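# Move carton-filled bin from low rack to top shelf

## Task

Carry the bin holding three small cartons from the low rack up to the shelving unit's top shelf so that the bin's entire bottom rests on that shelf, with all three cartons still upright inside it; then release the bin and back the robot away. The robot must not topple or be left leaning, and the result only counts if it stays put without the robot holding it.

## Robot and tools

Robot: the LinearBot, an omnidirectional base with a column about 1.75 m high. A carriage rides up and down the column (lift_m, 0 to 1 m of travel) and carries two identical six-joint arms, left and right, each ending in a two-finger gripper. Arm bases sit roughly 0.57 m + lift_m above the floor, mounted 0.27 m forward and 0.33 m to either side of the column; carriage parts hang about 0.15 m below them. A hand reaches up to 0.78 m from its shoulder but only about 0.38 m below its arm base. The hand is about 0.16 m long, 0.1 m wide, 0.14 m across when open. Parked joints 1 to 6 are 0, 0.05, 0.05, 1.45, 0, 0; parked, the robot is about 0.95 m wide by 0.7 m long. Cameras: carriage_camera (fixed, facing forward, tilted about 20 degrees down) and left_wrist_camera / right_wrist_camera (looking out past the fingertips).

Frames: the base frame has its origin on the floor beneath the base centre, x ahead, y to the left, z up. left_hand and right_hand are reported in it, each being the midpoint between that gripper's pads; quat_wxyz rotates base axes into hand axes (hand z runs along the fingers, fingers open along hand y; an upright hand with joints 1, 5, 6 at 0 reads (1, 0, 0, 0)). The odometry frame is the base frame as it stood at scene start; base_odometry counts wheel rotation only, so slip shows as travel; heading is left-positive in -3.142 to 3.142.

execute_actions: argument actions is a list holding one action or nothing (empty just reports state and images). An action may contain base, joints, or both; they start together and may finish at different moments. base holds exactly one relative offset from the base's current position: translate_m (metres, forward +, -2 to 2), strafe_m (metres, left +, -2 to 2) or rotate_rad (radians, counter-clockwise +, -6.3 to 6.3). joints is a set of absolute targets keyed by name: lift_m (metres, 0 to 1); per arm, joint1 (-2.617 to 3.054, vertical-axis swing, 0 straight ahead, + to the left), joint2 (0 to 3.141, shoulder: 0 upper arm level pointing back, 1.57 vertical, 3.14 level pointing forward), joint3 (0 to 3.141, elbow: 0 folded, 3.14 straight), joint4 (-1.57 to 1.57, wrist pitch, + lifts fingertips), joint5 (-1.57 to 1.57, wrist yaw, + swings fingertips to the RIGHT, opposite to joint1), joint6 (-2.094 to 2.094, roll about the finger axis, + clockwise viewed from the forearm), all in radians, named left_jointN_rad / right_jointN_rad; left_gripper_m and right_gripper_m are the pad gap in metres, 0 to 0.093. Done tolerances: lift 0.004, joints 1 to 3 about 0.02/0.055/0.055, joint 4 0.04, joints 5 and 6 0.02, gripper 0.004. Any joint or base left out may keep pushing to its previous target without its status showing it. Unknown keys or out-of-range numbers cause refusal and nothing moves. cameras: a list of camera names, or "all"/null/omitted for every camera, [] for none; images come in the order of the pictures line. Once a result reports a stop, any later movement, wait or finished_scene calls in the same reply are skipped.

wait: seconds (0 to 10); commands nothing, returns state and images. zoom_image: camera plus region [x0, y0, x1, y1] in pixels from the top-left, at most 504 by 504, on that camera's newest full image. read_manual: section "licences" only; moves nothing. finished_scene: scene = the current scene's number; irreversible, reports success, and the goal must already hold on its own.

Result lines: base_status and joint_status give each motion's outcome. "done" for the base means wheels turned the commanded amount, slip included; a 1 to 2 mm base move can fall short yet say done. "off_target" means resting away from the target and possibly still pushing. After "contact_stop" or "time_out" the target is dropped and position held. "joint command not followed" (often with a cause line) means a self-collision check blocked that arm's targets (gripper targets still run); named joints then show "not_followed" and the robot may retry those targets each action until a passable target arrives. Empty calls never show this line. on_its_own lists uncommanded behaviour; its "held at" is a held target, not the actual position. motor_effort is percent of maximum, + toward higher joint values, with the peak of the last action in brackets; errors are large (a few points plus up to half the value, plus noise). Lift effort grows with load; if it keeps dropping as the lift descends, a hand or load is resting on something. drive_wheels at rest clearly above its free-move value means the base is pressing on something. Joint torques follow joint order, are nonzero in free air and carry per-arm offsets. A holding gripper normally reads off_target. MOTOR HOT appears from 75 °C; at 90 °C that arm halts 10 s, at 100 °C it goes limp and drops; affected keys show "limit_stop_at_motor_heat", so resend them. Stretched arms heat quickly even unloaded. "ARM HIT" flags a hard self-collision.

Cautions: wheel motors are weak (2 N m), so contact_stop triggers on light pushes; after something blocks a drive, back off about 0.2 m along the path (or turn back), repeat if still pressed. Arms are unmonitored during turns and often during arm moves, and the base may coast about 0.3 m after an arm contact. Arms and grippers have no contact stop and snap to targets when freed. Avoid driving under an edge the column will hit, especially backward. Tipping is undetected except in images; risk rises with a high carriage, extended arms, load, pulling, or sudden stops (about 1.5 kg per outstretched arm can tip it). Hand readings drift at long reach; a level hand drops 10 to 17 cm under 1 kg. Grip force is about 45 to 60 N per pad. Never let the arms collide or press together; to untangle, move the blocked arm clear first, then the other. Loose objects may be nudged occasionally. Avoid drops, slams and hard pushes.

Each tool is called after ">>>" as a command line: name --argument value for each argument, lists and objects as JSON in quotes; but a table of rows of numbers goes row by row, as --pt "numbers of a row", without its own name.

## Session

>>> execute_actions --actions '[]'

Scene clock: 0.00 s.
Joint torques (N m, as the arm reports them, + toward a larger angle): no reading
base_odometry: x=+0.000 y=+0.000 heading=+0.000 (m, m, rad; odometry frame)
base_status: not commanded
joint_positions: lift_m=+0.301 left_joint1_rad=-0.016 left_joint2_rad=+0.049 left_joint3_rad=+0.041 left_joint4_rad=+1.501 left_joint5_rad=+0.014 left_joint6_rad=+0.003 left_gripper_m=+0.094 right_joint1_rad=+0.001 right_joint2_rad=+0.073 right_joint3_rad=+0.030 right_joint4_rad=+1.404 right_joint5_rad=-0.032 right_joint6_rad=-0.001 right_gripper_m=+0.094
joint_status: not commanded
motor_effort: lift_m=+32 drive_wheels=-3 (%)
left_hand: x=+0.2920 y=+0.3329 z=+1.2926 quat_wxyz=(+0.999, +0.007, +0.039, -0.006) (m; base frame)
right_hand: x=+0.3263 y=-0.3301 z=+1.2857 quat_wxyz=(+0.994, -0.016, +0.105, +0.002) (m; base frame)
pictures: carriage_camera, left_wrist_camera, right_wrist_camera
Images, in order (width x height): carriage_camera 672x504, left_wrist_camera 672x504, right_wrist_camera 672x504.

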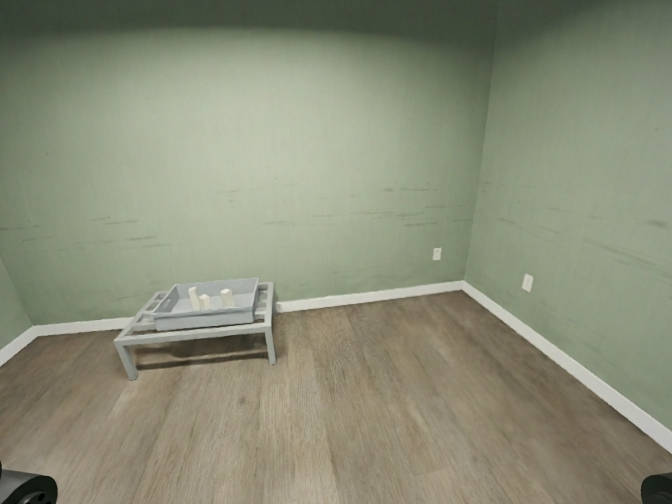

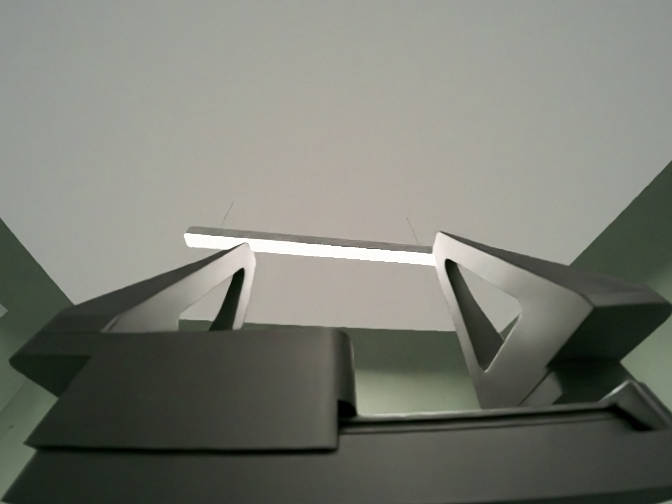

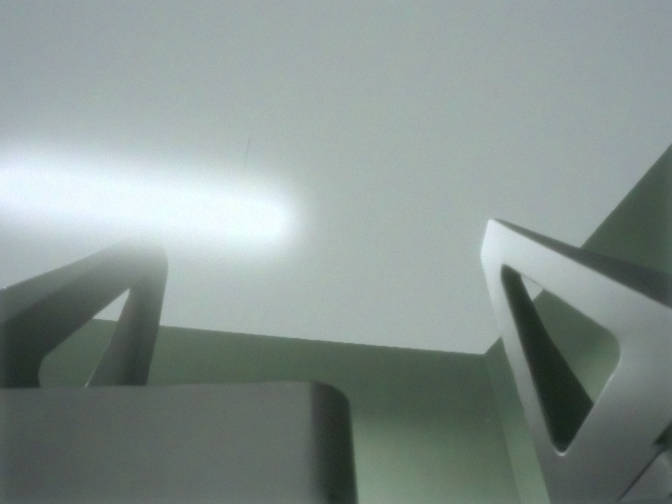

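>>> zoom_image --camera "carriage_camera" --region '[100, 265, 290, 390]'

Region (100, 265, 290, 390) of carriage_camera's 672x504 image, scaled by 2.653, with more detail than that image has; it fills the top 332 rows of this view, and the rest is white.

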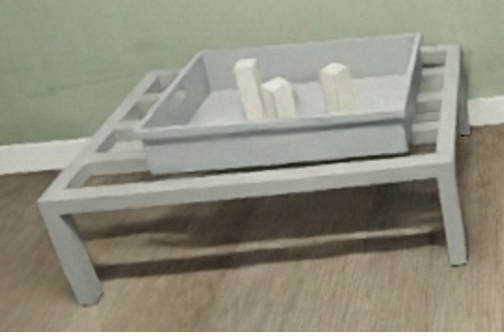

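>>> execute_actions --actions '[{"base": {"rotate_rad": 0.14}, "joints": {"left_joint3_rad": 2.0, "left_joint4_rad": 1.55}}]' --cameras '["left_wrist_camera"]'

>>> execute_actions --actions '[{"base": {"strafe_m": 0.56}}]' --cameras '["carriage_camera", "left_wrist_camera"]'

Scene clock: 49.67 s.
Joint torques (N m, as the arm reports them, + toward a larger angle): left_arm=[-0.4  18.66 -4.61 -1.81  0.   -0.08] | right_arm=[-0.02  4.3   7.75  0.03  0.01  0.01]
base_odometry: x=+0.000 y=+0.000 heading=+0.138 (m, m, rad; odometry frame)
base_status: done
joint_positions: lift_m=+0.301 left_joint1_rad=-0.016 left_joint2_rad=+0.049 left_joint3_rad=+1.990 left_joint4_rad=+1.549 left_joint5_rad=+0.014 left_joint6_rad=+0.003 left_gripper_m=+0.094 right_joint1_rad=+0.001 right_joint2_rad=+0.073 right_joint3_rad=+0.030 right_joint4_rad=+1.404 right_joint5_rad=-0.032 right_joint6_rad=-0.001 right_gripper_m=+0.094
joint_status: all done
motor_effort: lift_m=+32(32) drive_wheels=+25(29) (%)
left_hand: x=-0.3482 y=+0.3428 z=+1.1122 quat_wxyz=(+0.574, -0.004, -0.819, +0.002) (m; base frame)
right_hand: x=+0.3262 y=-0.3300 z=+1.2857 quat_wxyz=(+0.994, -0.016, +0.105, +0.002) (m; base frame)
pictures: left_wrist_camera
Images, in order (width x height): left_wrist_camera 672x504.

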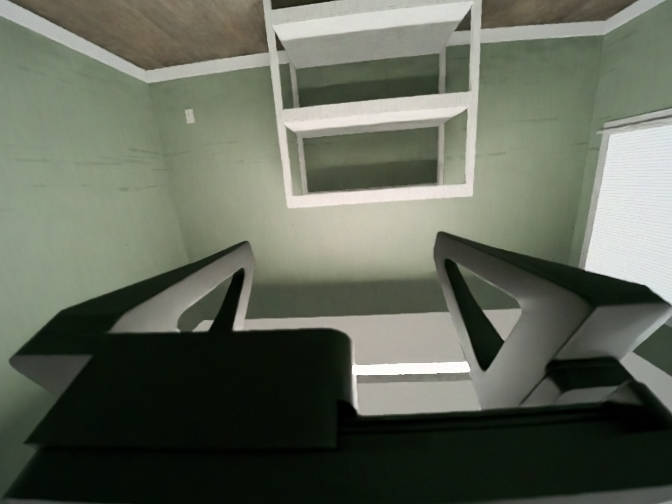

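Scene clock: 53.07 s.
Joint torques (N m, as the arm reports them, + toward a larger angle): left_arm=[-0.39 18.65 -4.66 -1.8  -0.02 -0.07] | right_arm=[-0.04  4.43  7.6   0.03  0.04 -0.02]
base_odometry: x=-0.078 y=+0.555 heading=+0.139 (m, m, rad; odometry frame)
base_status: done
joint_positions: lift_m=+0.301 left_joint1_rad=-0.016 left_joint2_rad=+0.049 left_joint3_rad=+1.990 left_joint4_rad=+1.551 left_joint5_rad=+0.014 left_joint6_rad=+0.003 left_gripper_m=+0.094 right_joint1_rad=+0.001 right_joint2_rad=+0.073 right_joint3_rad=+0.030 right_joint4_rad=+1.404 right_joint5_rad=-0.032 right_joint6_rad=-0.001 right_gripper_m=+0.094
joint_status: not commanded
motor_effort: lift_m=+32(32) drive_wheels=-14(49) (%)
left_hand: x=-0.3481 y=+0.3428 z=+1.1118 quat_wxyz=(+0.573, -0.004, -0.819, +0.002) (m; base frame)
right_hand: x=+0.3262 y=-0.3301 z=+1.2857 quat_wxyz=(+0.994, -0.016, +0.104, +0.002) (m; base frame)
pictures: carriage_camera, left_wrist_camera
Images, in order (width x height): carriage_camera 672x504, left_wrist_camera 672x504.

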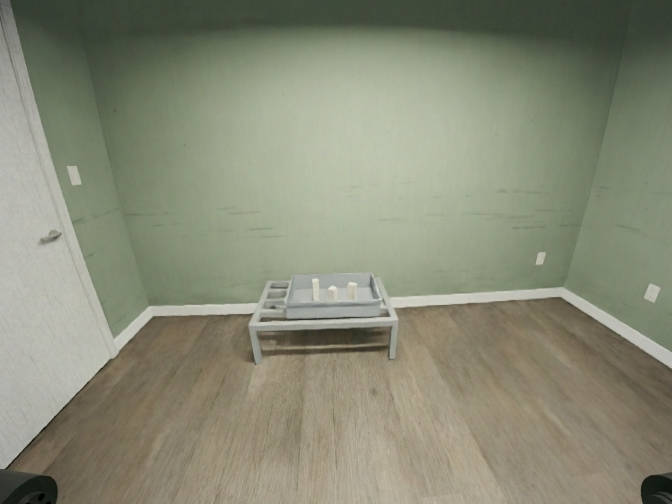

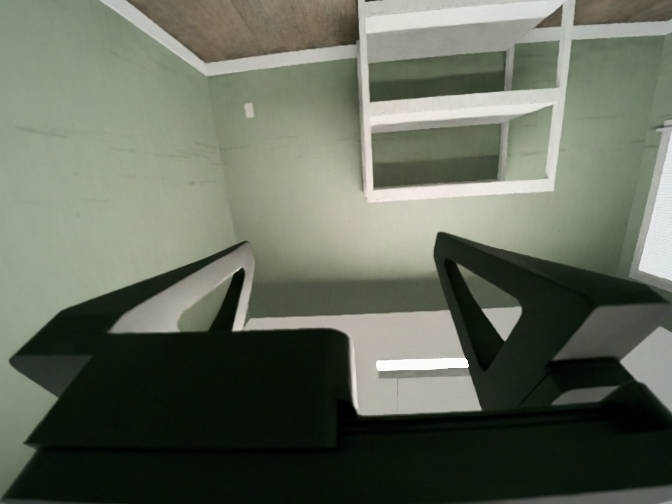

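>>> execute_actions --actions '[{"base": {"translate_m": 0.75}, "joints": {"left_joint3_rad": 0.05, "left_joint4_rad": 1.45}}]' --cameras '["carriage_camera"]'

>>> zoom_image --camera "carriage_camera" --region '[170, 310, 470, 504]'

Scene clock: 63.53 s.
Joint torques (N m, as the arm reports them, + toward a larger angle): left_arm=[-0.39  6.27  4.76 -0.1  -0.02 -0.1 ] | right_arm=[-0.02  4.42  7.63  0.09  0.    0.  ]
base_odometry: x=+0.665 y=+0.660 heading=+0.140 (m, m, rad; odometry frame)
base_status: done
joint_positions: lift_m=+0.301 left_joint1_rad=-0.016 left_joint2_rad=+0.037 left_joint3_rad=+0.061 left_joint4_rad=+1.451 left_joint5_rad=+0.014 left_joint6_rad=+0.003 left_gripper_m=+0.094 right_joint1_rad=+0.001 right_joint2_rad=+0.073 right_joint3_rad=+0.030 right_joint4_rad=+1.404 right_joint5_rad=-0.032 right_joint6_rad=-0.001 right_gripper_m=+0.094
joint_status: all done
motor_effort: lift_m=+32(32) drive_wheels=-11(40) (%)
left_hand: x=+0.2944 y=+0.3328 z=+1.2968 quat_wxyz=(+0.999, +0.008, +0.048, -0.006) (m; base frame)
right_hand: x=+0.3263 y=-0.3301 z=+1.2857 quat_wxyz=(+0.994, -0.016, +0.105, +0.002) (m; base frame)
pictures: carriage_camera
Images, in order (width x height): carriage_camera 672x504.

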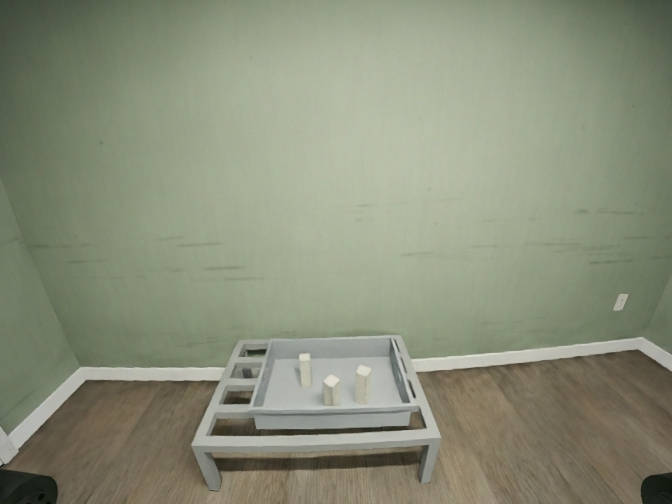

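Region (170, 310, 470, 504) of carriage_camera's 672x504 image, scaled by 1.680, with more detail than that image has; it fills the top 326 rows of this view, and the rest is white.

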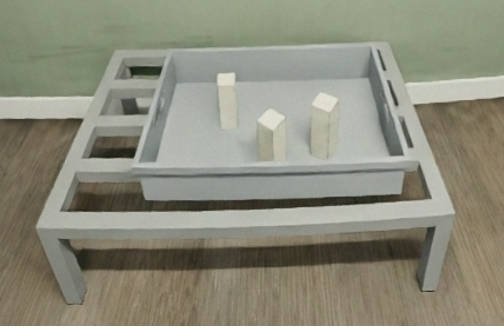

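>>> execute_actions --actions '[{"base": {"translate_m": 0.415}, "joints": {"lift_m": 0.12, "left_joint1_rad": -0.072, "left_joint2_rad": 2.517, "left_joint3_rad": 1.2, "left_joint4_rad": -0.245, "left_joint5_rad": 0.0, "left_joint6_rad": -0.09, "right_joint1_rad": 0.185, "right_joint2_rad": 2.522, "right_joint3_rad": 1.2, "right_joint4_rad": -0.245, "right_joint5_rad": 0.0, "right_joint6_rad": 0.165, "left_gripper_m": 0.093, "right_gripper_m": 0.093}}]'

Scene clock: 112.53 s.
Joint torques (N m, as the arm reports them, + toward a larger angle): left_arm=[ -0.99 -13.89   4.09   0.47  -0.04  -0.13] | right_arm=[  0.51 -12.48   4.4    0.45   0.07   0.06]
base_odometry: x=+1.076 y=+0.719 heading=+0.141 (m, m, rad; odometry frame)
base_status: done
joint_positions: lift_m=+0.120 left_joint1_rad=-0.065 left_joint2_rad=+2.524 left_joint3_rad=+1.191 left_joint4_rad=-0.240 left_joint5_rad=+0.004 left_joint6_rad=-0.086 left_gripper_m=+0.093 right_joint1_rad=+0.178 right_joint2_rad=+2.517 right_joint3_rad=+1.199 right_joint4_rad=-0.240 right_joint5_rad=-0.003 right_joint6_rad=+0.160 right_gripper_m=+0.093
joint_status: all done
motor_effort: lift_m=+33(33) drive_wheels=-12(51) (%)
left_hand: x=+0.6212 y=+0.3123 z=+0.4784 quat_wxyz=(-0.001, -0.011, +1.000, -0.002) (m; base frame)
right_hand: x=+0.6220 y=-0.2717 z=+0.4816 quat_wxyz=(+0.006, -0.009, +1.000, +0.003) (m; base frame)
pictures: carriage_camera, left_wrist_camera, right_wrist_camera
Images, in order (width x height): carriage_camera 672x504, left_wrist_camera 672x504, right_wrist_camera 672x504.

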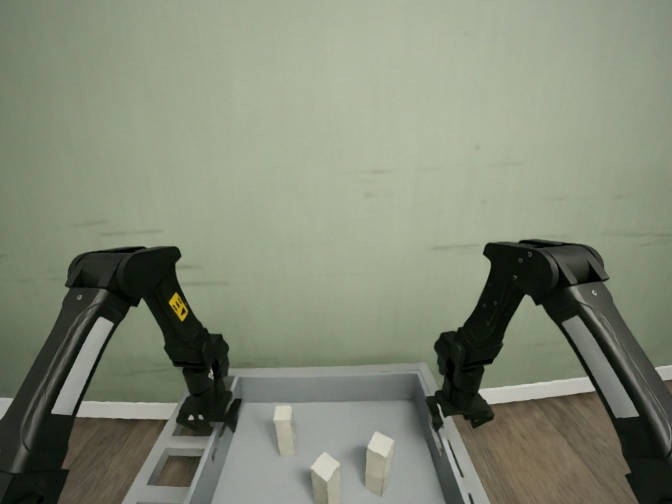

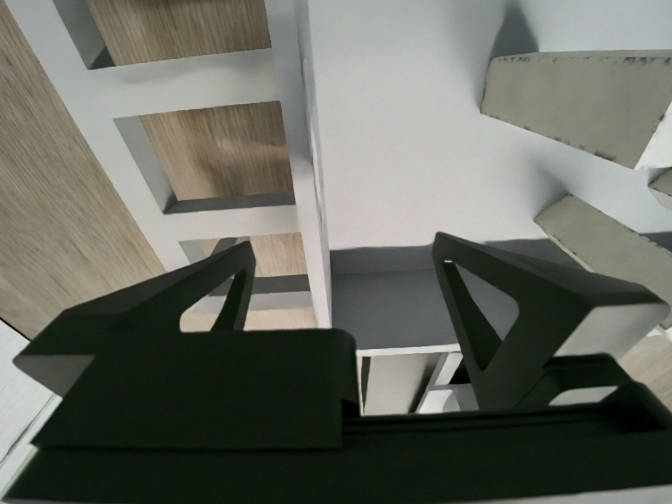

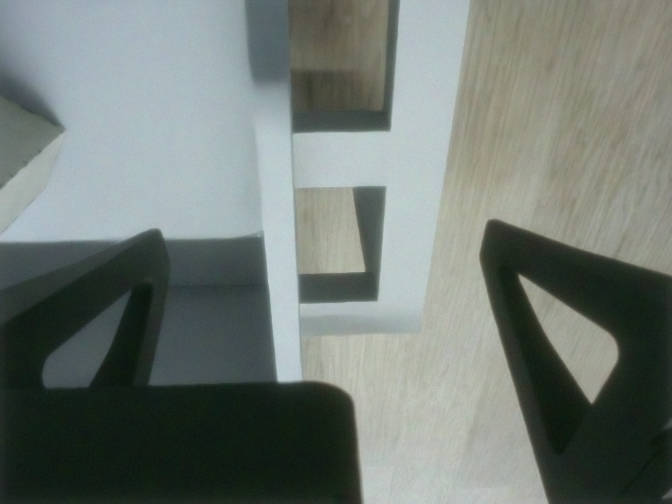

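>>> execute_actions --actions '[{"joints": {"lift_m": 0.045, "left_joint1_rad": -0.003, "left_joint6_rad": -0.025, "right_joint1_rad": 0.232, "right_joint6_rad": 0.21}}]'

Scene clock: 128.00 s.
Joint torques (N m, as the arm reports them, + toward a larger angle): left_arm=[ -0.72 -14.1    4.04   0.47  -0.01  -0.04] | right_arm=[ -0.13 -12.26   4.42   0.42   0.05   0.05]
base_odometry: x=+1.075 y=+0.719 heading=+0.141 (m, m, rad; odometry frame)
base_status: not commanded
joint_positions: lift_m=+0.045 left_joint1_rad=+0.000 left_joint2_rad=+2.525 left_joint3_rad=+1.191 left_joint4_rad=-0.241 left_joint5_rad=+0.002 left_joint6_rad=-0.028 left_gripper_m=+0.093 right_joint1_rad=+0.234 right_joint2_rad=+2.519 right_joint3_rad=+1.199 right_joint4_rad=-0.242 right_joint5_rad=-0.002 right_joint6_rad=+0.204 right_gripper_m=+0.093
joint_status: all done
motor_effort: lift_m=+33(35) drive_wheels=-8(11) (%)
left_hand: x=+0.6211 y=+0.3355 z=+0.4029 quat_wxyz=(-0.002, -0.014, +1.000, -0.001) (m; base frame)
right_hand: x=+0.6169 y=-0.2529 z=+0.4059 quat_wxyz=(+0.004, -0.015, +1.000, +0.002) (m; base frame)
pictures: carriage_camera, left_wrist_camera, right_wrist_camera
Images, in order (width x height): carriage_camera 672x504, left_wrist_camera 672x504, right_wrist_camera 672x504.

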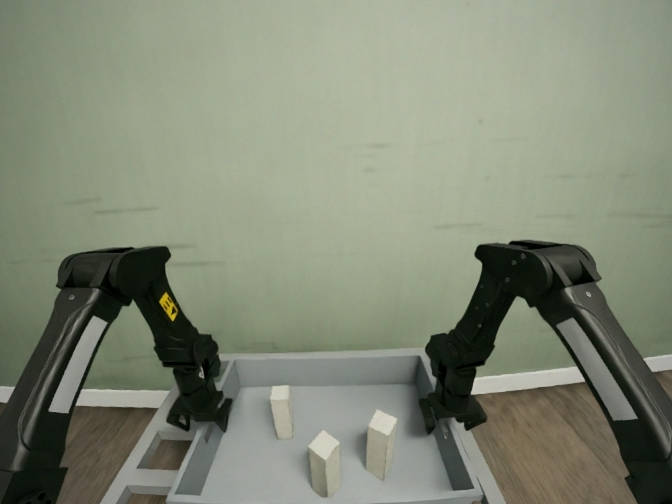

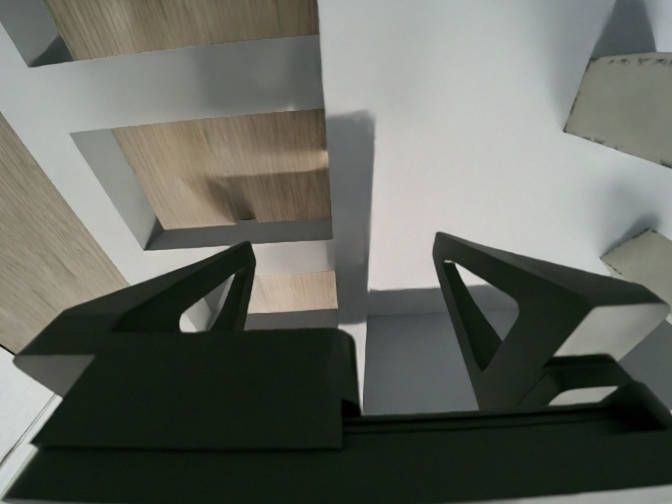

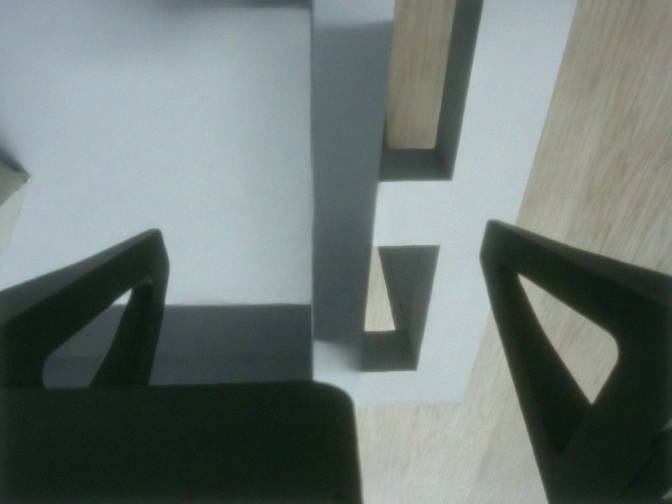

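>>> execute_actions --actions '[{"joints": {"lift_m": 0.014, "left_joint1_rad": -0.016, "right_joint1_rad": 0.216}}]' --cameras '[]'

>>> execute_actions --actions '[{"joints": {"left_gripper_m": 0.028, "right_gripper_m": 0.028}}]' --cameras '[]'

>>> execute_actions --actions '[{"joints": {"left_gripper_m": 0.0, "right_gripper_m": 0.0}}]'

Scene clock: 134.37 s.
Joint torques (N m, as the arm reports them, + toward a larger angle): left_arm=[ -0.98 -14.06   4.14   0.51  -0.02  -0.05] | right_arm=[ -0.56 -12.78   4.39   0.49   0.03   0.05]
base_odometry: x=+1.075 y=+0.719 heading=+0.141 (m, m, rad; odometry frame)
base_status: not commanded
joint_positions: lift_m=+0.014 left_joint1_rad=-0.009 left_joint2_rad=+2.526 left_joint3_rad=+1.191 left_joint4_rad=-0.243 left_joint5_rad=+0.002 left_joint6_rad=-0.028 left_gripper_m=+0.093 right_joint1_rad=+0.223 right_joint2_rad=+2.520 right_joint3_rad=+1.199 right_joint4_rad=-0.243 right_joint5_rad=-0.002 right_joint6_rad=+0.204 right_gripper_m=+0.093
joint_status: all done
motor_effort: lift_m=+33(34) drive_wheels=-8(8) (%)
left_hand: x=+0.6203 y=+0.3321 z=+0.3715 quat_wxyz=(-0.004, -0.009, +1.000, -0.001) (m; base frame)
right_hand: x=+0.6172 y=-0.2570 z=+0.3745 quat_wxyz=(+0.003, -0.009, +1.000, +0.001) (m; base frame)
pictures: none
No camera images: the call's "cameras" was empty. Leave "cameras" out to get every camera's image.

Scene clock: 135.00 s.
Joint torques (N m, as the arm reports them, + toward a larger angle): left_arm=[ -0.95 -14.15   4.04   0.5   -0.02  -0.04] | right_arm=[ -0.46 -12.8    4.25   0.44   0.05   0.02]
base_odometry: x=+1.075 y=+0.719 heading=+0.141 (m, m, rad; odometry frame)
base_status: not commanded
joint_positions: lift_m=+0.014 left_joint1_rad=-0.009 left_joint2_rad=+2.526 left_joint3_rad=+1.191 left_joint4_rad=-0.243 left_joint5_rad=+0.002 left_joint6_rad=-0.028 left_gripper_m=+0.028 right_joint1_rad=+0.223 right_joint2_rad=+2.520 right_joint3_rad=+1.199 right_joint4_rad=-0.243 right_joint5_rad=-0.002 right_joint6_rad=+0.204 right_gripper_m=+0.028
joint_status: all done
motor_effort: lift_m=+33(33) drive_wheels=-7(10) (%)
left_hand: x=+0.6203 y=+0.3321 z=+0.3715 quat_wxyz=(-0.004, -0.009, +1.000, -0.001) (m; base frame)
right_hand: x=+0.6172 y=-0.2570 z=+0.3745 quat_wxyz=(+0.003, -0.009, +1.000, +0.001) (m; base frame)
pictures: none
No camera images: the call's "cameras" was empty. Leave "cameras" out to get every camera's image.

Scene clock: 135.53 s.
Joint torques (N m, as the arm reports them, + toward a larger angle): left_arm=[ -1.56 -14.11   4.09   0.5   -0.29  -0.08] | right_arm=[  0.31 -12.68   4.47   0.43   0.48  -0.03]
base_odometry: x=+1.075 y=+0.719 heading=+0.141 (m, m, rad; odometry frame)
base_status: not commanded
joint_positions: lift_m=+0.014 left_joint1_rad=-0.001 left_joint2_rad=+2.526 left_joint3_rad=+1.191 left_joint4_rad=-0.243 left_joint5_rad=+0.031 left_joint6_rad=-0.025 left_gripper_m=+0.007 right_joint1_rad=+0.210 right_joint2_rad=+2.520 right_joint3_rad=+1.199 right_joint4_rad=-0.239 right_joint5_rad=-0.045 right_joint6_rad=+0.209 right_gripper_m=+0.008
joint_status: left_gripper_m off_target (ended at +0.007, target +0.000); right_gripper_m off_target (ended at +0.008, target +0.000)
motor_effort: lift_m=+33(33) drive_wheels=-8(7) (%)
left_hand: x=+0.6204 y=+0.3298 z=+0.3716 quat_wxyz=(-0.004, -0.012, +1.000, -0.016) (m; base frame)
right_hand: x=+0.6176 y=-0.2538 z=+0.3747 quat_wxyz=(+0.001, -0.001, +1.000, +0.023) (m; base frame)
pictures: carriage_camera, left_wrist_camera, right_wrist_camera
Images, in order (width x height): carriage_camera 672x504, left_wrist_camera 672x504, right_wrist_camera 672x504.

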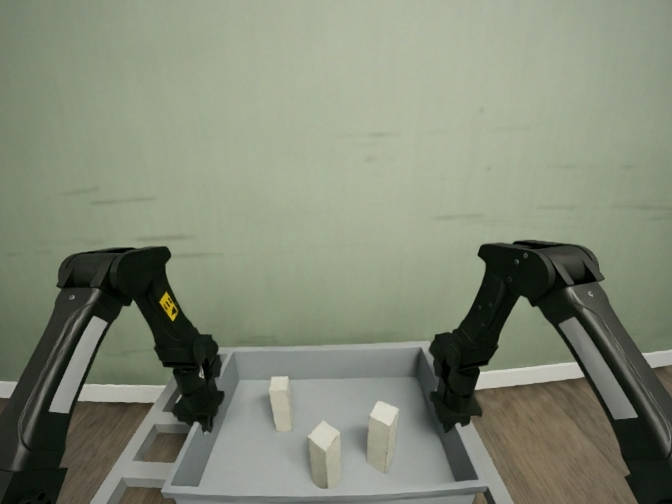

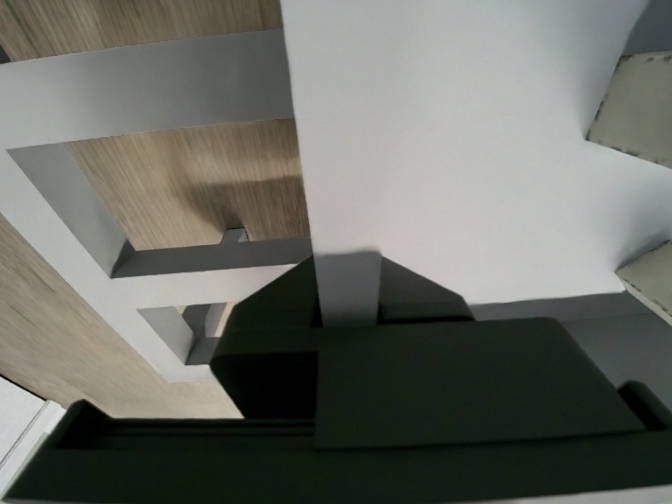

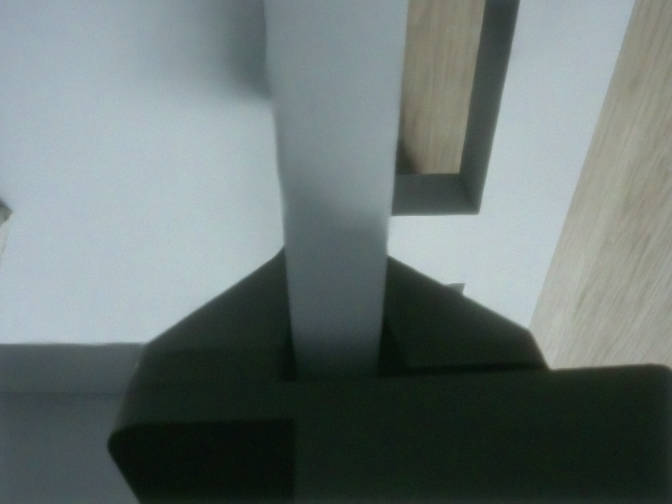

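>>> execute_actions --actions '[{"joints": {"lift_m": 0.06}}]' --cameras '["carriage_camera"]'

>>> execute_actions --actions '[{"joints": {"left_joint2_rad": 2.30, "left_joint4_rad": -0.45, "right_joint2_rad": 2.305, "right_joint4_rad": -0.455}}]' --cameras '["carriage_camera"]'

Scene clock: 140.47 s.
Joint torques (N m, as the arm reports them, + toward a larger angle): left_arm=[ -1.43 -16.38   3.83   0.49  -0.29  -0.05] | right_arm=[  0.33 -14.76   4.37   0.42   0.47   0.04]
base_odometry: x=+1.075 y=+0.719 heading=+0.141 (m, m, rad; odometry frame)
base_status: not commanded
joint_positions: lift_m=+0.060 left_joint1_rad=-0.003 left_joint2_rad=+2.552 left_joint3_rad=+1.191 left_joint4_rad=-0.251 left_joint5_rad=+0.032 left_joint6_rad=-0.028 left_gripper_m=+0.007 right_joint1_rad=+0.210 right_joint2_rad=+2.545 right_joint3_rad=+1.199 right_joint4_rad=-0.246 right_joint5_rad=-0.053 right_joint6_rad=+0.209 right_gripper_m=+0.008
joint_status: all done
motor_effort: lift_m=+34(41) drive_wheels=+10(8) (%)
left_hand: x=+0.6102 y=+0.3291 z=+0.4092 quat_wxyz=(-0.020, -0.013, +1.000, -0.016) (m; base frame)
right_hand: x=+0.6077 y=-0.2545 z=+0.4124 quat_wxyz=(-0.016, -0.001, +1.000, +0.024) (m; base frame)
pictures: carriage_camera
Images, in order (width x height): carriage_camera 672x504.

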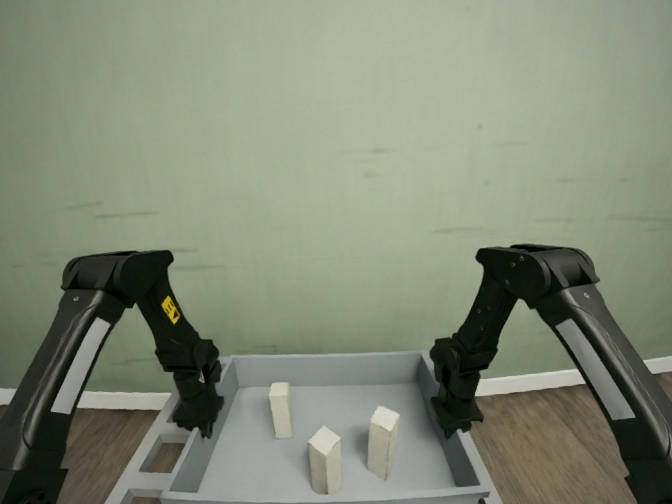

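Scene clock: 141.50 s.
Joint torques (N m, as the arm reports them, + toward a larger angle): left_arm=[ -1.49 -15.65   5.02   0.51  -0.31  -0.07] | right_arm=[  0.69 -13.91   5.57   0.41   0.44   0.02]
base_odometry: x=+1.075 y=+0.719 heading=+0.141 (m, m, rad; odometry frame)
base_status: not commanded
joint_positions: lift_m=+0.060 left_joint1_rad=-0.003 left_joint2_rad=+2.330 left_joint3_rad=+1.191 left_joint4_rad=-0.453 left_joint5_rad=+0.032 left_joint6_rad=-0.026 left_gripper_m=+0.007 right_joint1_rad=+0.206 right_joint2_rad=+2.321 right_joint3_rad=+1.199 right_joint4_rad=-0.451 right_joint5_rad=-0.046 right_joint6_rad=+0.206 right_gripper_m=+0.008
joint_status: all done
motor_effort: lift_m=+35(37) drive_wheels=+8(8) (%)
left_hand: x=+0.6247 y=+0.3291 z=+0.4835 quat_wxyz=(-0.011, -0.012, +1.000, -0.016) (m; base frame)
right_hand: x=+0.6213 y=-0.2543 z=+0.4876 quat_wxyz=(-0.006, +0.000, +1.000, +0.022) (m; base frame)
pictures: carriage_camera
Images, in order (width x height): carriage_camera 672x504.

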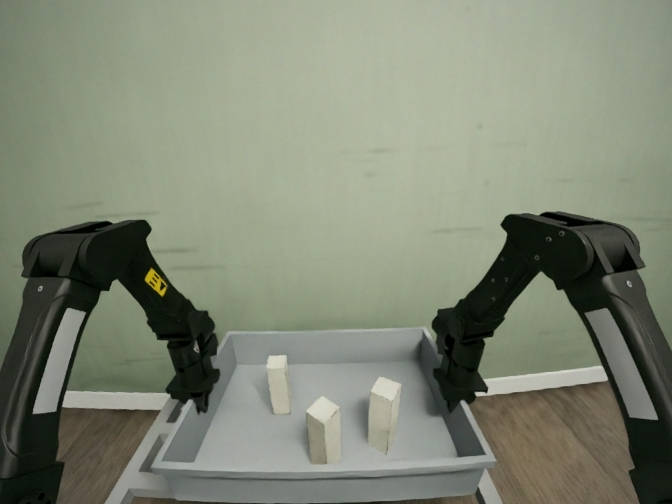

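>>> execute_actions --actions '[{"base": {"translate_m": -1.5}, "joints": {"left_joint2_rad": 2.078, "left_joint3_rad": 1.205, "left_joint4_rad": -0.655, "right_joint2_rad": 2.088, "right_joint3_rad": 1.205, "right_joint4_rad": -0.66}}]' --cameras '["carriage_camera"]'

>>> execute_actions --actions '[{"base": {"rotate_rad": -3.1}, "joints": {"lift_m": 0.3}}]' --cameras '["carriage_camera"]'

Scene clock: 161.63 s.
Joint torques (N m, as the arm reports them, + toward a larger angle): left_arm=[ -1.23 -14.85   6.48   0.59  -0.29  -0.05] | right_arm=[  0.66 -12.77   7.28   0.54   0.43   0.04]
base_odometry: x=-0.410 y=+0.507 heading=+0.142 (m, m, rad; odometry frame)
base_status: done
joint_positions: lift_m=+0.060 left_joint1_rad=-0.005 left_joint2_rad=+2.109 left_joint3_rad=+1.191 left_joint4_rad=-0.666 left_joint5_rad=+0.031 left_joint6_rad=-0.028 left_gripper_m=+0.007 right_joint1_rad=+0.206 right_joint2_rad=+2.104 right_joint3_rad=+1.199 right_joint4_rad=-0.661 right_joint5_rad=-0.047 right_joint6_rad=+0.206 right_gripper_m=+0.008
joint_status: all done
motor_effort: lift_m=+35(37) drive_wheels=-9(71) (%)
left_hand: x=+0.6197 y=+0.3284 z=+0.5579 quat_wxyz=(-0.007, -0.011, +1.000, -0.016) (m; base frame)
right_hand: x=+0.6158 y=-0.2552 z=+0.5612 quat_wxyz=(-0.002, +0.000, +1.000, +0.024) (m; base frame)
pictures: carriage_camera
Images, in order (width x height): carriage_camera 672x504.

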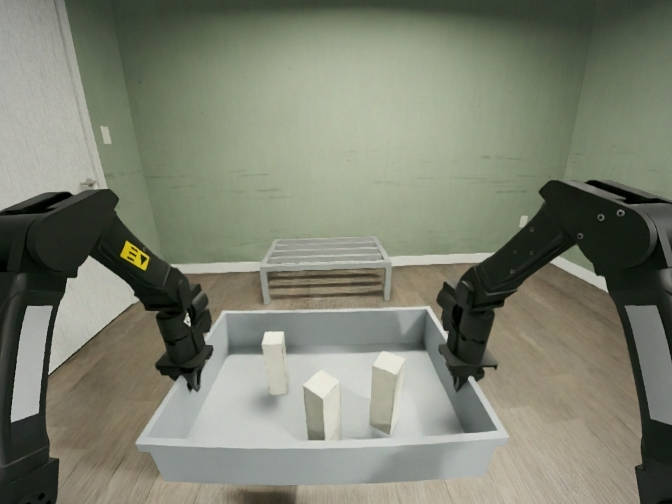

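Scene clock: 165.87 s.
Joint torques (N m, as the arm reports them, + toward a larger angle): left_arm=[ -1.09 -15.23   6.42   0.57  -0.28  -0.03] | right_arm=[  0.61 -14.     7.16   0.34   0.53   0.06]
base_odometry: x=-0.409 y=+0.507 heading=-2.957 (m, m, rad; odometry frame)
base_status: done
joint_positions: lift_m=+0.300 left_joint1_rad=-0.006 left_joint2_rad=+2.113 left_joint3_rad=+1.191 left_joint4_rad=-0.659 left_joint5_rad=+0.029 left_joint6_rad=-0.030 left_gripper_m=+0.007 right_joint1_rad=+0.204 right_joint2_rad=+2.114 right_joint3_rad=+1.199 right_joint4_rad=-0.648 right_joint5_rad=-0.051 right_joint6_rad=+0.203 right_gripper_m=+0.008
joint_status: all done
motor_effort: lift_m=+35(41) drive_wheels=+19(73) (%)
left_hand: x=+0.6206 y=+0.3284 z=+0.7964 quat_wxyz=(-0.005, -0.012, +1.000, -0.014) (m; base frame)
right_hand: x=+0.6172 y=-0.2553 z=+0.7977 quat_wxyz=(-0.001, -0.001, +1.000, +0.026) (m; base frame)
pictures: carriage_camera
Images, in order (width x height): carriage_camera 672x504.

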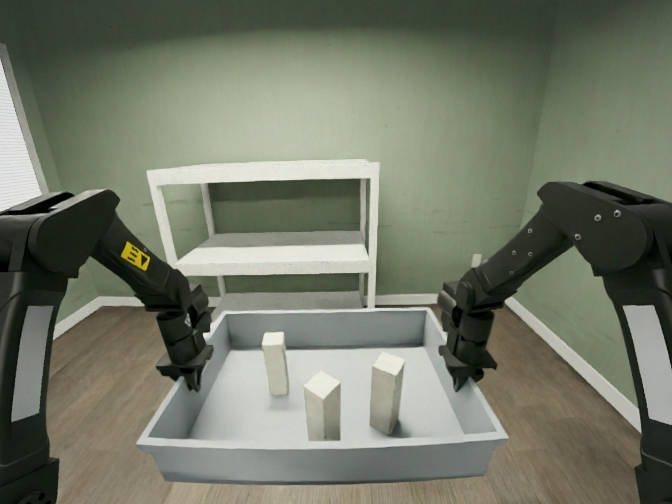

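>>> execute_actions --actions '[{"base": {"strafe_m": 0.32}, "joints": {"lift_m": 0.87}}]' --cameras '["carriage_camera"]'

>>> execute_actions --actions '[{"base": {"translate_m": 1.08}}]'

Scene clock: 183.40 s.
Joint torques (N m, as the arm reports them, + toward a larger angle): left_arm=[ -1.17 -15.44   6.4    0.62  -0.28  -0.03] | right_arm=[  0.74 -13.66   7.22   0.41   0.47   0.04]
base_odometry: x=-0.351 y=+0.192 heading=-2.958 (m, m, rad; odometry frame)
base_status: done
joint_positions: lift_m=+0.870 left_joint1_rad=-0.006 left_joint2_rad=+2.116 left_joint3_rad=+1.191 left_joint4_rad=-0.666 left_joint5_rad=+0.031 left_joint6_rad=-0.029 left_gripper_m=+0.007 right_joint1_rad=+0.206 right_joint2_rad=+2.112 right_joint3_rad=+1.199 right_joint4_rad=-0.660 right_joint5_rad=-0.050 right_joint6_rad=+0.205 right_gripper_m=+0.008
joint_status: all done
motor_effort: lift_m=+35(42) drive_wheels=-15(45) (%)
left_hand: x=+0.6184 y=+0.3282 z=+1.3656 quat_wxyz=(-0.010, -0.012, +1.000, -0.015) (m; base frame)
right_hand: x=+0.6146 y=-0.2553 z=+1.3684 quat_wxyz=(-0.006, +0.000, +1.000, +0.024) (m; base frame)
pictures: carriage_camera
Images, in order (width x height): carriage_camera 672x504.

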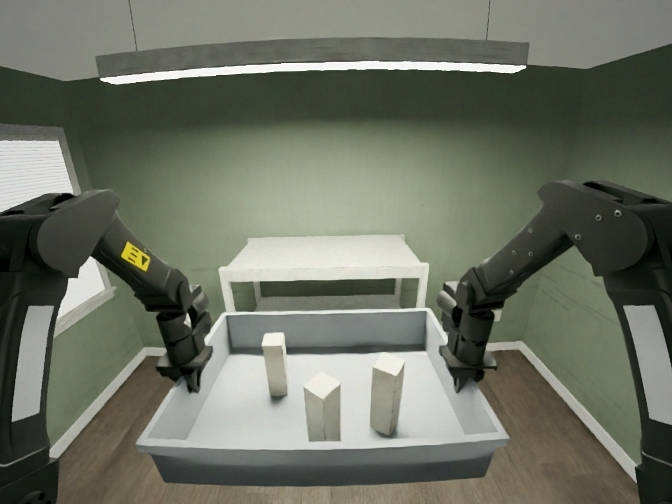

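Scene clock: 187.97 s.
Joint torques (N m, as the arm reports them, + toward a larger angle): left_arm=[ -1.15 -15.42   6.41   0.62  -0.28  -0.04] | right_arm=[  0.77 -13.52   7.08   0.51   0.5    0.  ]
base_odometry: x=-1.413 y=-0.006 heading=-2.957 (m, m, rad; odometry frame)
base_status: done
joint_positions: lift_m=+0.870 left_joint1_rad=-0.006 left_joint2_rad=+2.116 left_joint3_rad=+1.191 left_joint4_rad=-0.668 left_joint5_rad=+0.031 left_joint6_rad=-0.029 left_gripper_m=+0.007 right_joint1_rad=+0.206 right_joint2_rad=+2.112 right_joint3_rad=+1.199 right_joint4_rad=-0.662 right_joint5_rad=-0.050 right_joint6_rad=+0.205 right_gripper_m=+0.008
joint_status: not commanded
motor_effort: lift_m=+35(35) drive_wheels=-12(47) (%)
left_hand: x=+0.6178 y=+0.3282 z=+1.3656 quat_wxyz=(-0.011, -0.012, +1.000, -0.015) (m; base frame)
right_hand: x=+0.6140 y=-0.2553 z=+1.3684 quat_wxyz=(-0.007, +0.000, +1.000, +0.024) (m; base frame)
pictures: carriage_camera, left_wrist_camera, right_wrist_camera
Images, in order (width x height): carriage_camera 672x504, left_wrist_camera 672x504, right_wrist_camera 672x504.

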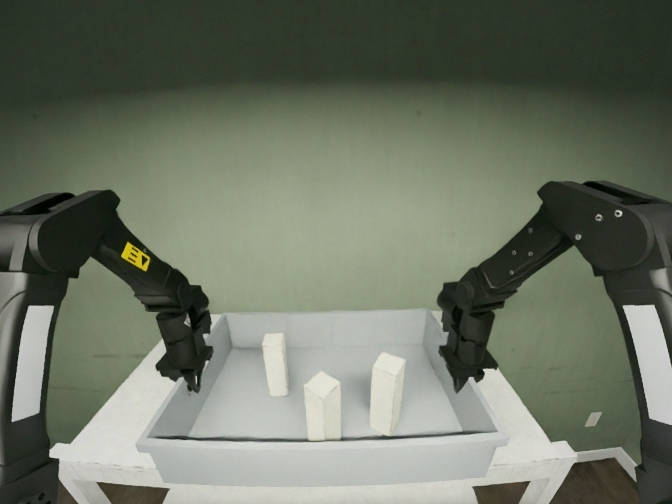

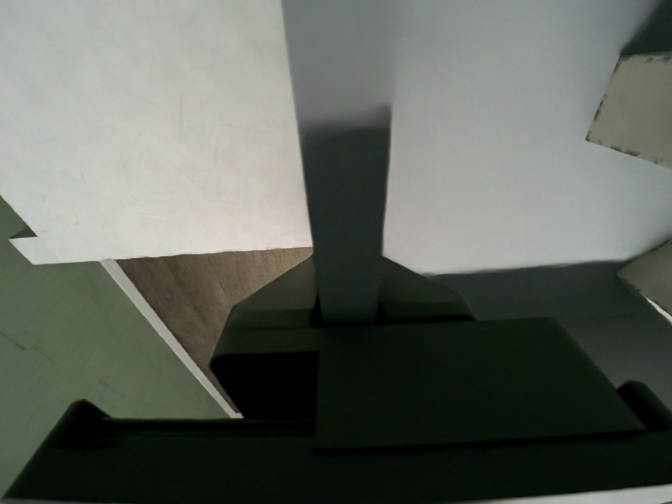

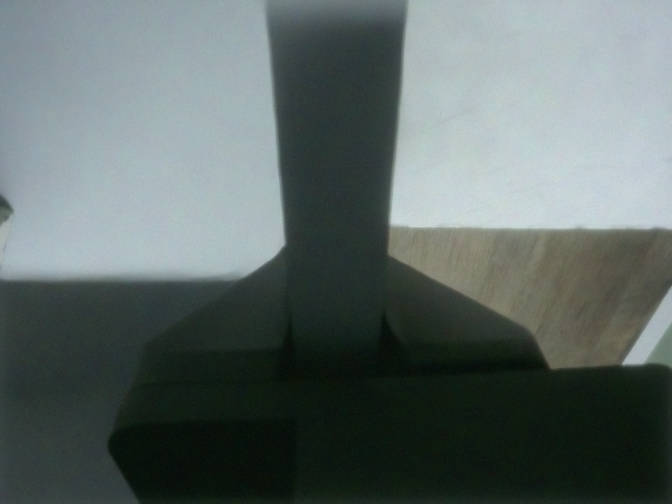

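>>> execute_actions --actions '[{"base": {"translate_m": 0.155}, "joints": {"lift_m": 0.825}}]'

Scene clock: 199.77 s.
Joint torques (N m, as the arm reports them, + toward a larger angle): left_arm=[ -1.14 -16.25   6.35   0.58  -0.29  -0.02] | right_arm=[  0.87 -14.29   7.14   0.39   0.48   0.07]
base_odometry: x=-1.565 y=-0.035 heading=-2.956 (m, m, rad; odometry frame)
base_status: done
joint_positions: lift_m=+0.825 left_joint1_rad=-0.006 left_joint2_rad=+2.125 left_joint3_rad=+1.191 left_joint4_rad=-0.663 left_joint5_rad=+0.031 left_joint6_rad=-0.029 left_gripper_m=+0.007 right_joint1_rad=+0.206 right_joint2_rad=+2.119 right_joint3_rad=+1.199 right_joint4_rad=-0.658 right_joint5_rad=-0.050 right_joint6_rad=+0.205 right_gripper_m=+0.008
joint_status: all done
motor_effort: lift_m=+36(39) drive_wheels=-12(51) (%)
left_hand: x=+0.6175 y=+0.3282 z=+1.3176 quat_wxyz=(-0.013, -0.012, +1.000, -0.015) (m; base frame)
right_hand: x=+0.6137 y=-0.2554 z=+1.3211 quat_wxyz=(-0.009, +0.000, +1.000, +0.024) (m; base frame)
pictures: carriage_camera, left_wrist_camera, right_wrist_camera
Images, in order (width x height): carriage_camera 672x504, left_wrist_camera 672x504, right_wrist_camera 672x504.

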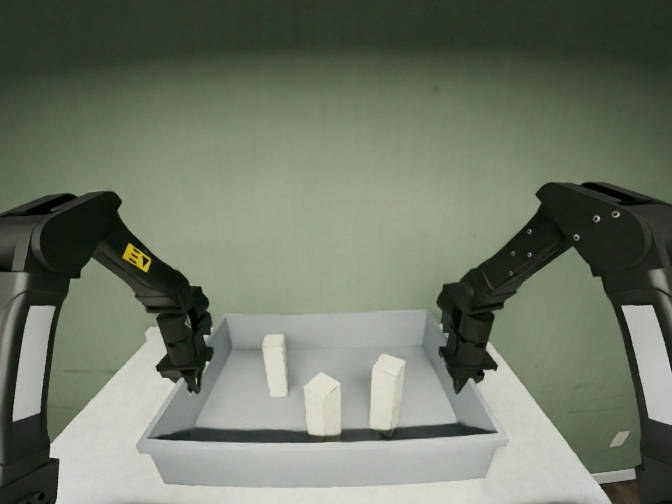

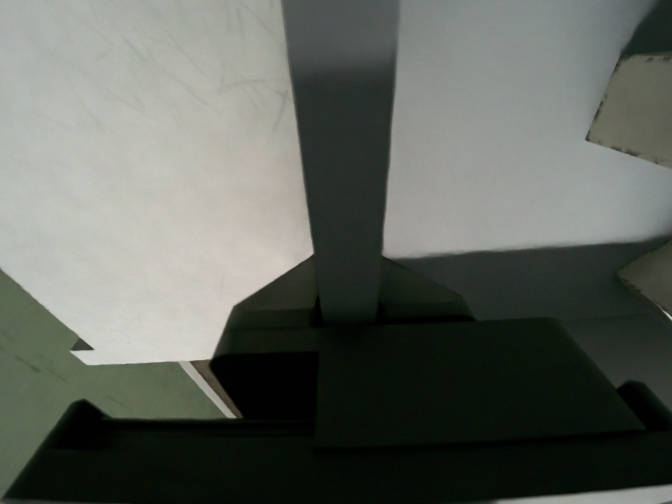

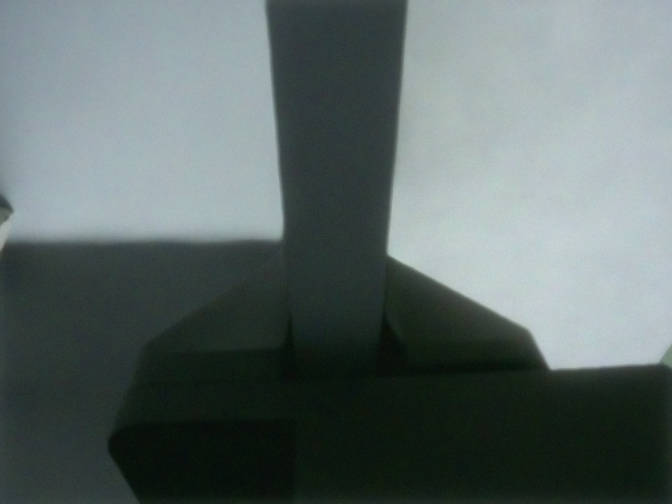

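Well over the shelf. Lowering gently in small steps to touch down.

>>> execute_actions --actions '[{"joints": {"lift_m": 0.803}}]' --cameras '[]'

>>> execute_actions --actions '[{"joints": {"lift_m": 0.79}}]' --cameras '["carriage_camera"]'

Scene clock: 204.13 s.
Joint torques (N m, as the arm reports them, + toward a larger angle): left_arm=[ -1.13 -16.36   6.26   0.58  -0.29  -0.02] | right_arm=[  0.35 -14.41   7.18   0.47   0.49   0.01]
base_odometry: x=-1.565 y=-0.035 heading=-2.956 (m, m, rad; odometry frame)
base_status: not commanded
joint_positions: lift_m=+0.803 left_joint1_rad=-0.006 left_joint2_rad=+2.126 left_joint3_rad=+1.191 left_joint4_rad=-0.666 left_joint5_rad=+0.031 left_joint6_rad=-0.029 left_gripper_m=+0.007 right_joint1_rad=+0.206 right_joint2_rad=+2.120 right_joint3_rad=+1.199 right_joint4_rad=-0.661 right_joint5_rad=-0.051 right_joint6_rad=+0.205 right_gripper_m=+0.008
joint_status: all done
motor_effort: lift_m=+35(38) drive_wheels=-6(10) (%)
left_hand: x=+0.6166 y=+0.3282 z=+1.2952 quat_wxyz=(-0.015, -0.012, +1.000, -0.015) (m; base frame)
right_hand: x=+0.6129 y=-0.2555 z=+1.2988 quat_wxyz=(-0.011, +0.000, +1.000, +0.024) (m; base frame)
pictures: none
No camera images: the call's "cameras" was empty. Leave "cameras" out to get every camera's image.

Scene clock: 204.63 s.
Joint torques (N m, as the arm reports them, + toward a larger angle): left_arm=[ -1.17 -15.35   6.47   0.52  -0.3   -0.05] | right_arm=[  0.49 -13.62   7.39   0.41   0.5    0.07]
base_odometry: x=-1.565 y=-0.035 heading=-2.956 (m, m, rad; odometry frame)
base_status: not commanded
joint_positions: lift_m=+0.790 left_joint1_rad=-0.006 left_joint2_rad=+2.114 left_joint3_rad=+1.191 left_joint4_rad=-0.654 left_joint5_rad=+0.031 left_joint6_rad=-0.028 left_gripper_m=+0.007 right_joint1_rad=+0.206 right_joint2_rad=+2.109 right_joint3_rad=+1.199 right_joint4_rad=-0.652 right_joint5_rad=-0.046 right_joint6_rad=+0.205 right_gripper_m=+0.008
joint_status: all done
motor_effort: lift_m=+34(35) drive_wheels=-9(10) (%)
left_hand: x=+0.6216 y=+0.3282 z=+1.2861 quat_wxyz=(-0.004, -0.011, +1.000, -0.016) (m; base frame)
right_hand: x=+0.6172 y=-0.2554 z=+1.2894 quat_wxyz=(+0.000, +0.000, +1.000, +0.024) (m; base frame)
pictures: carriage_camera
Images, in order (width x height): carriage_camera 672x504.

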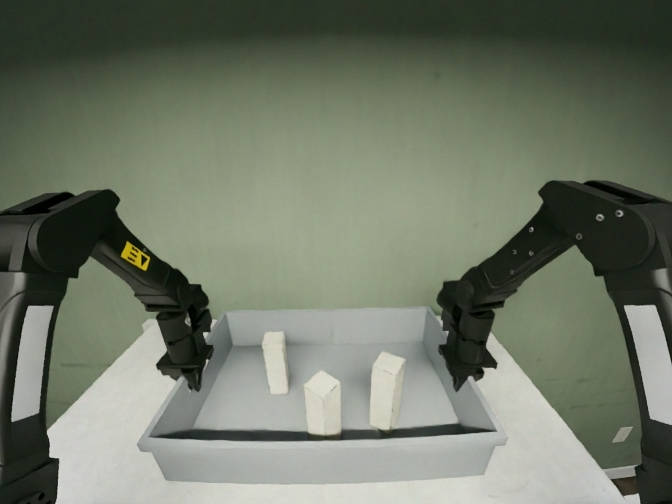

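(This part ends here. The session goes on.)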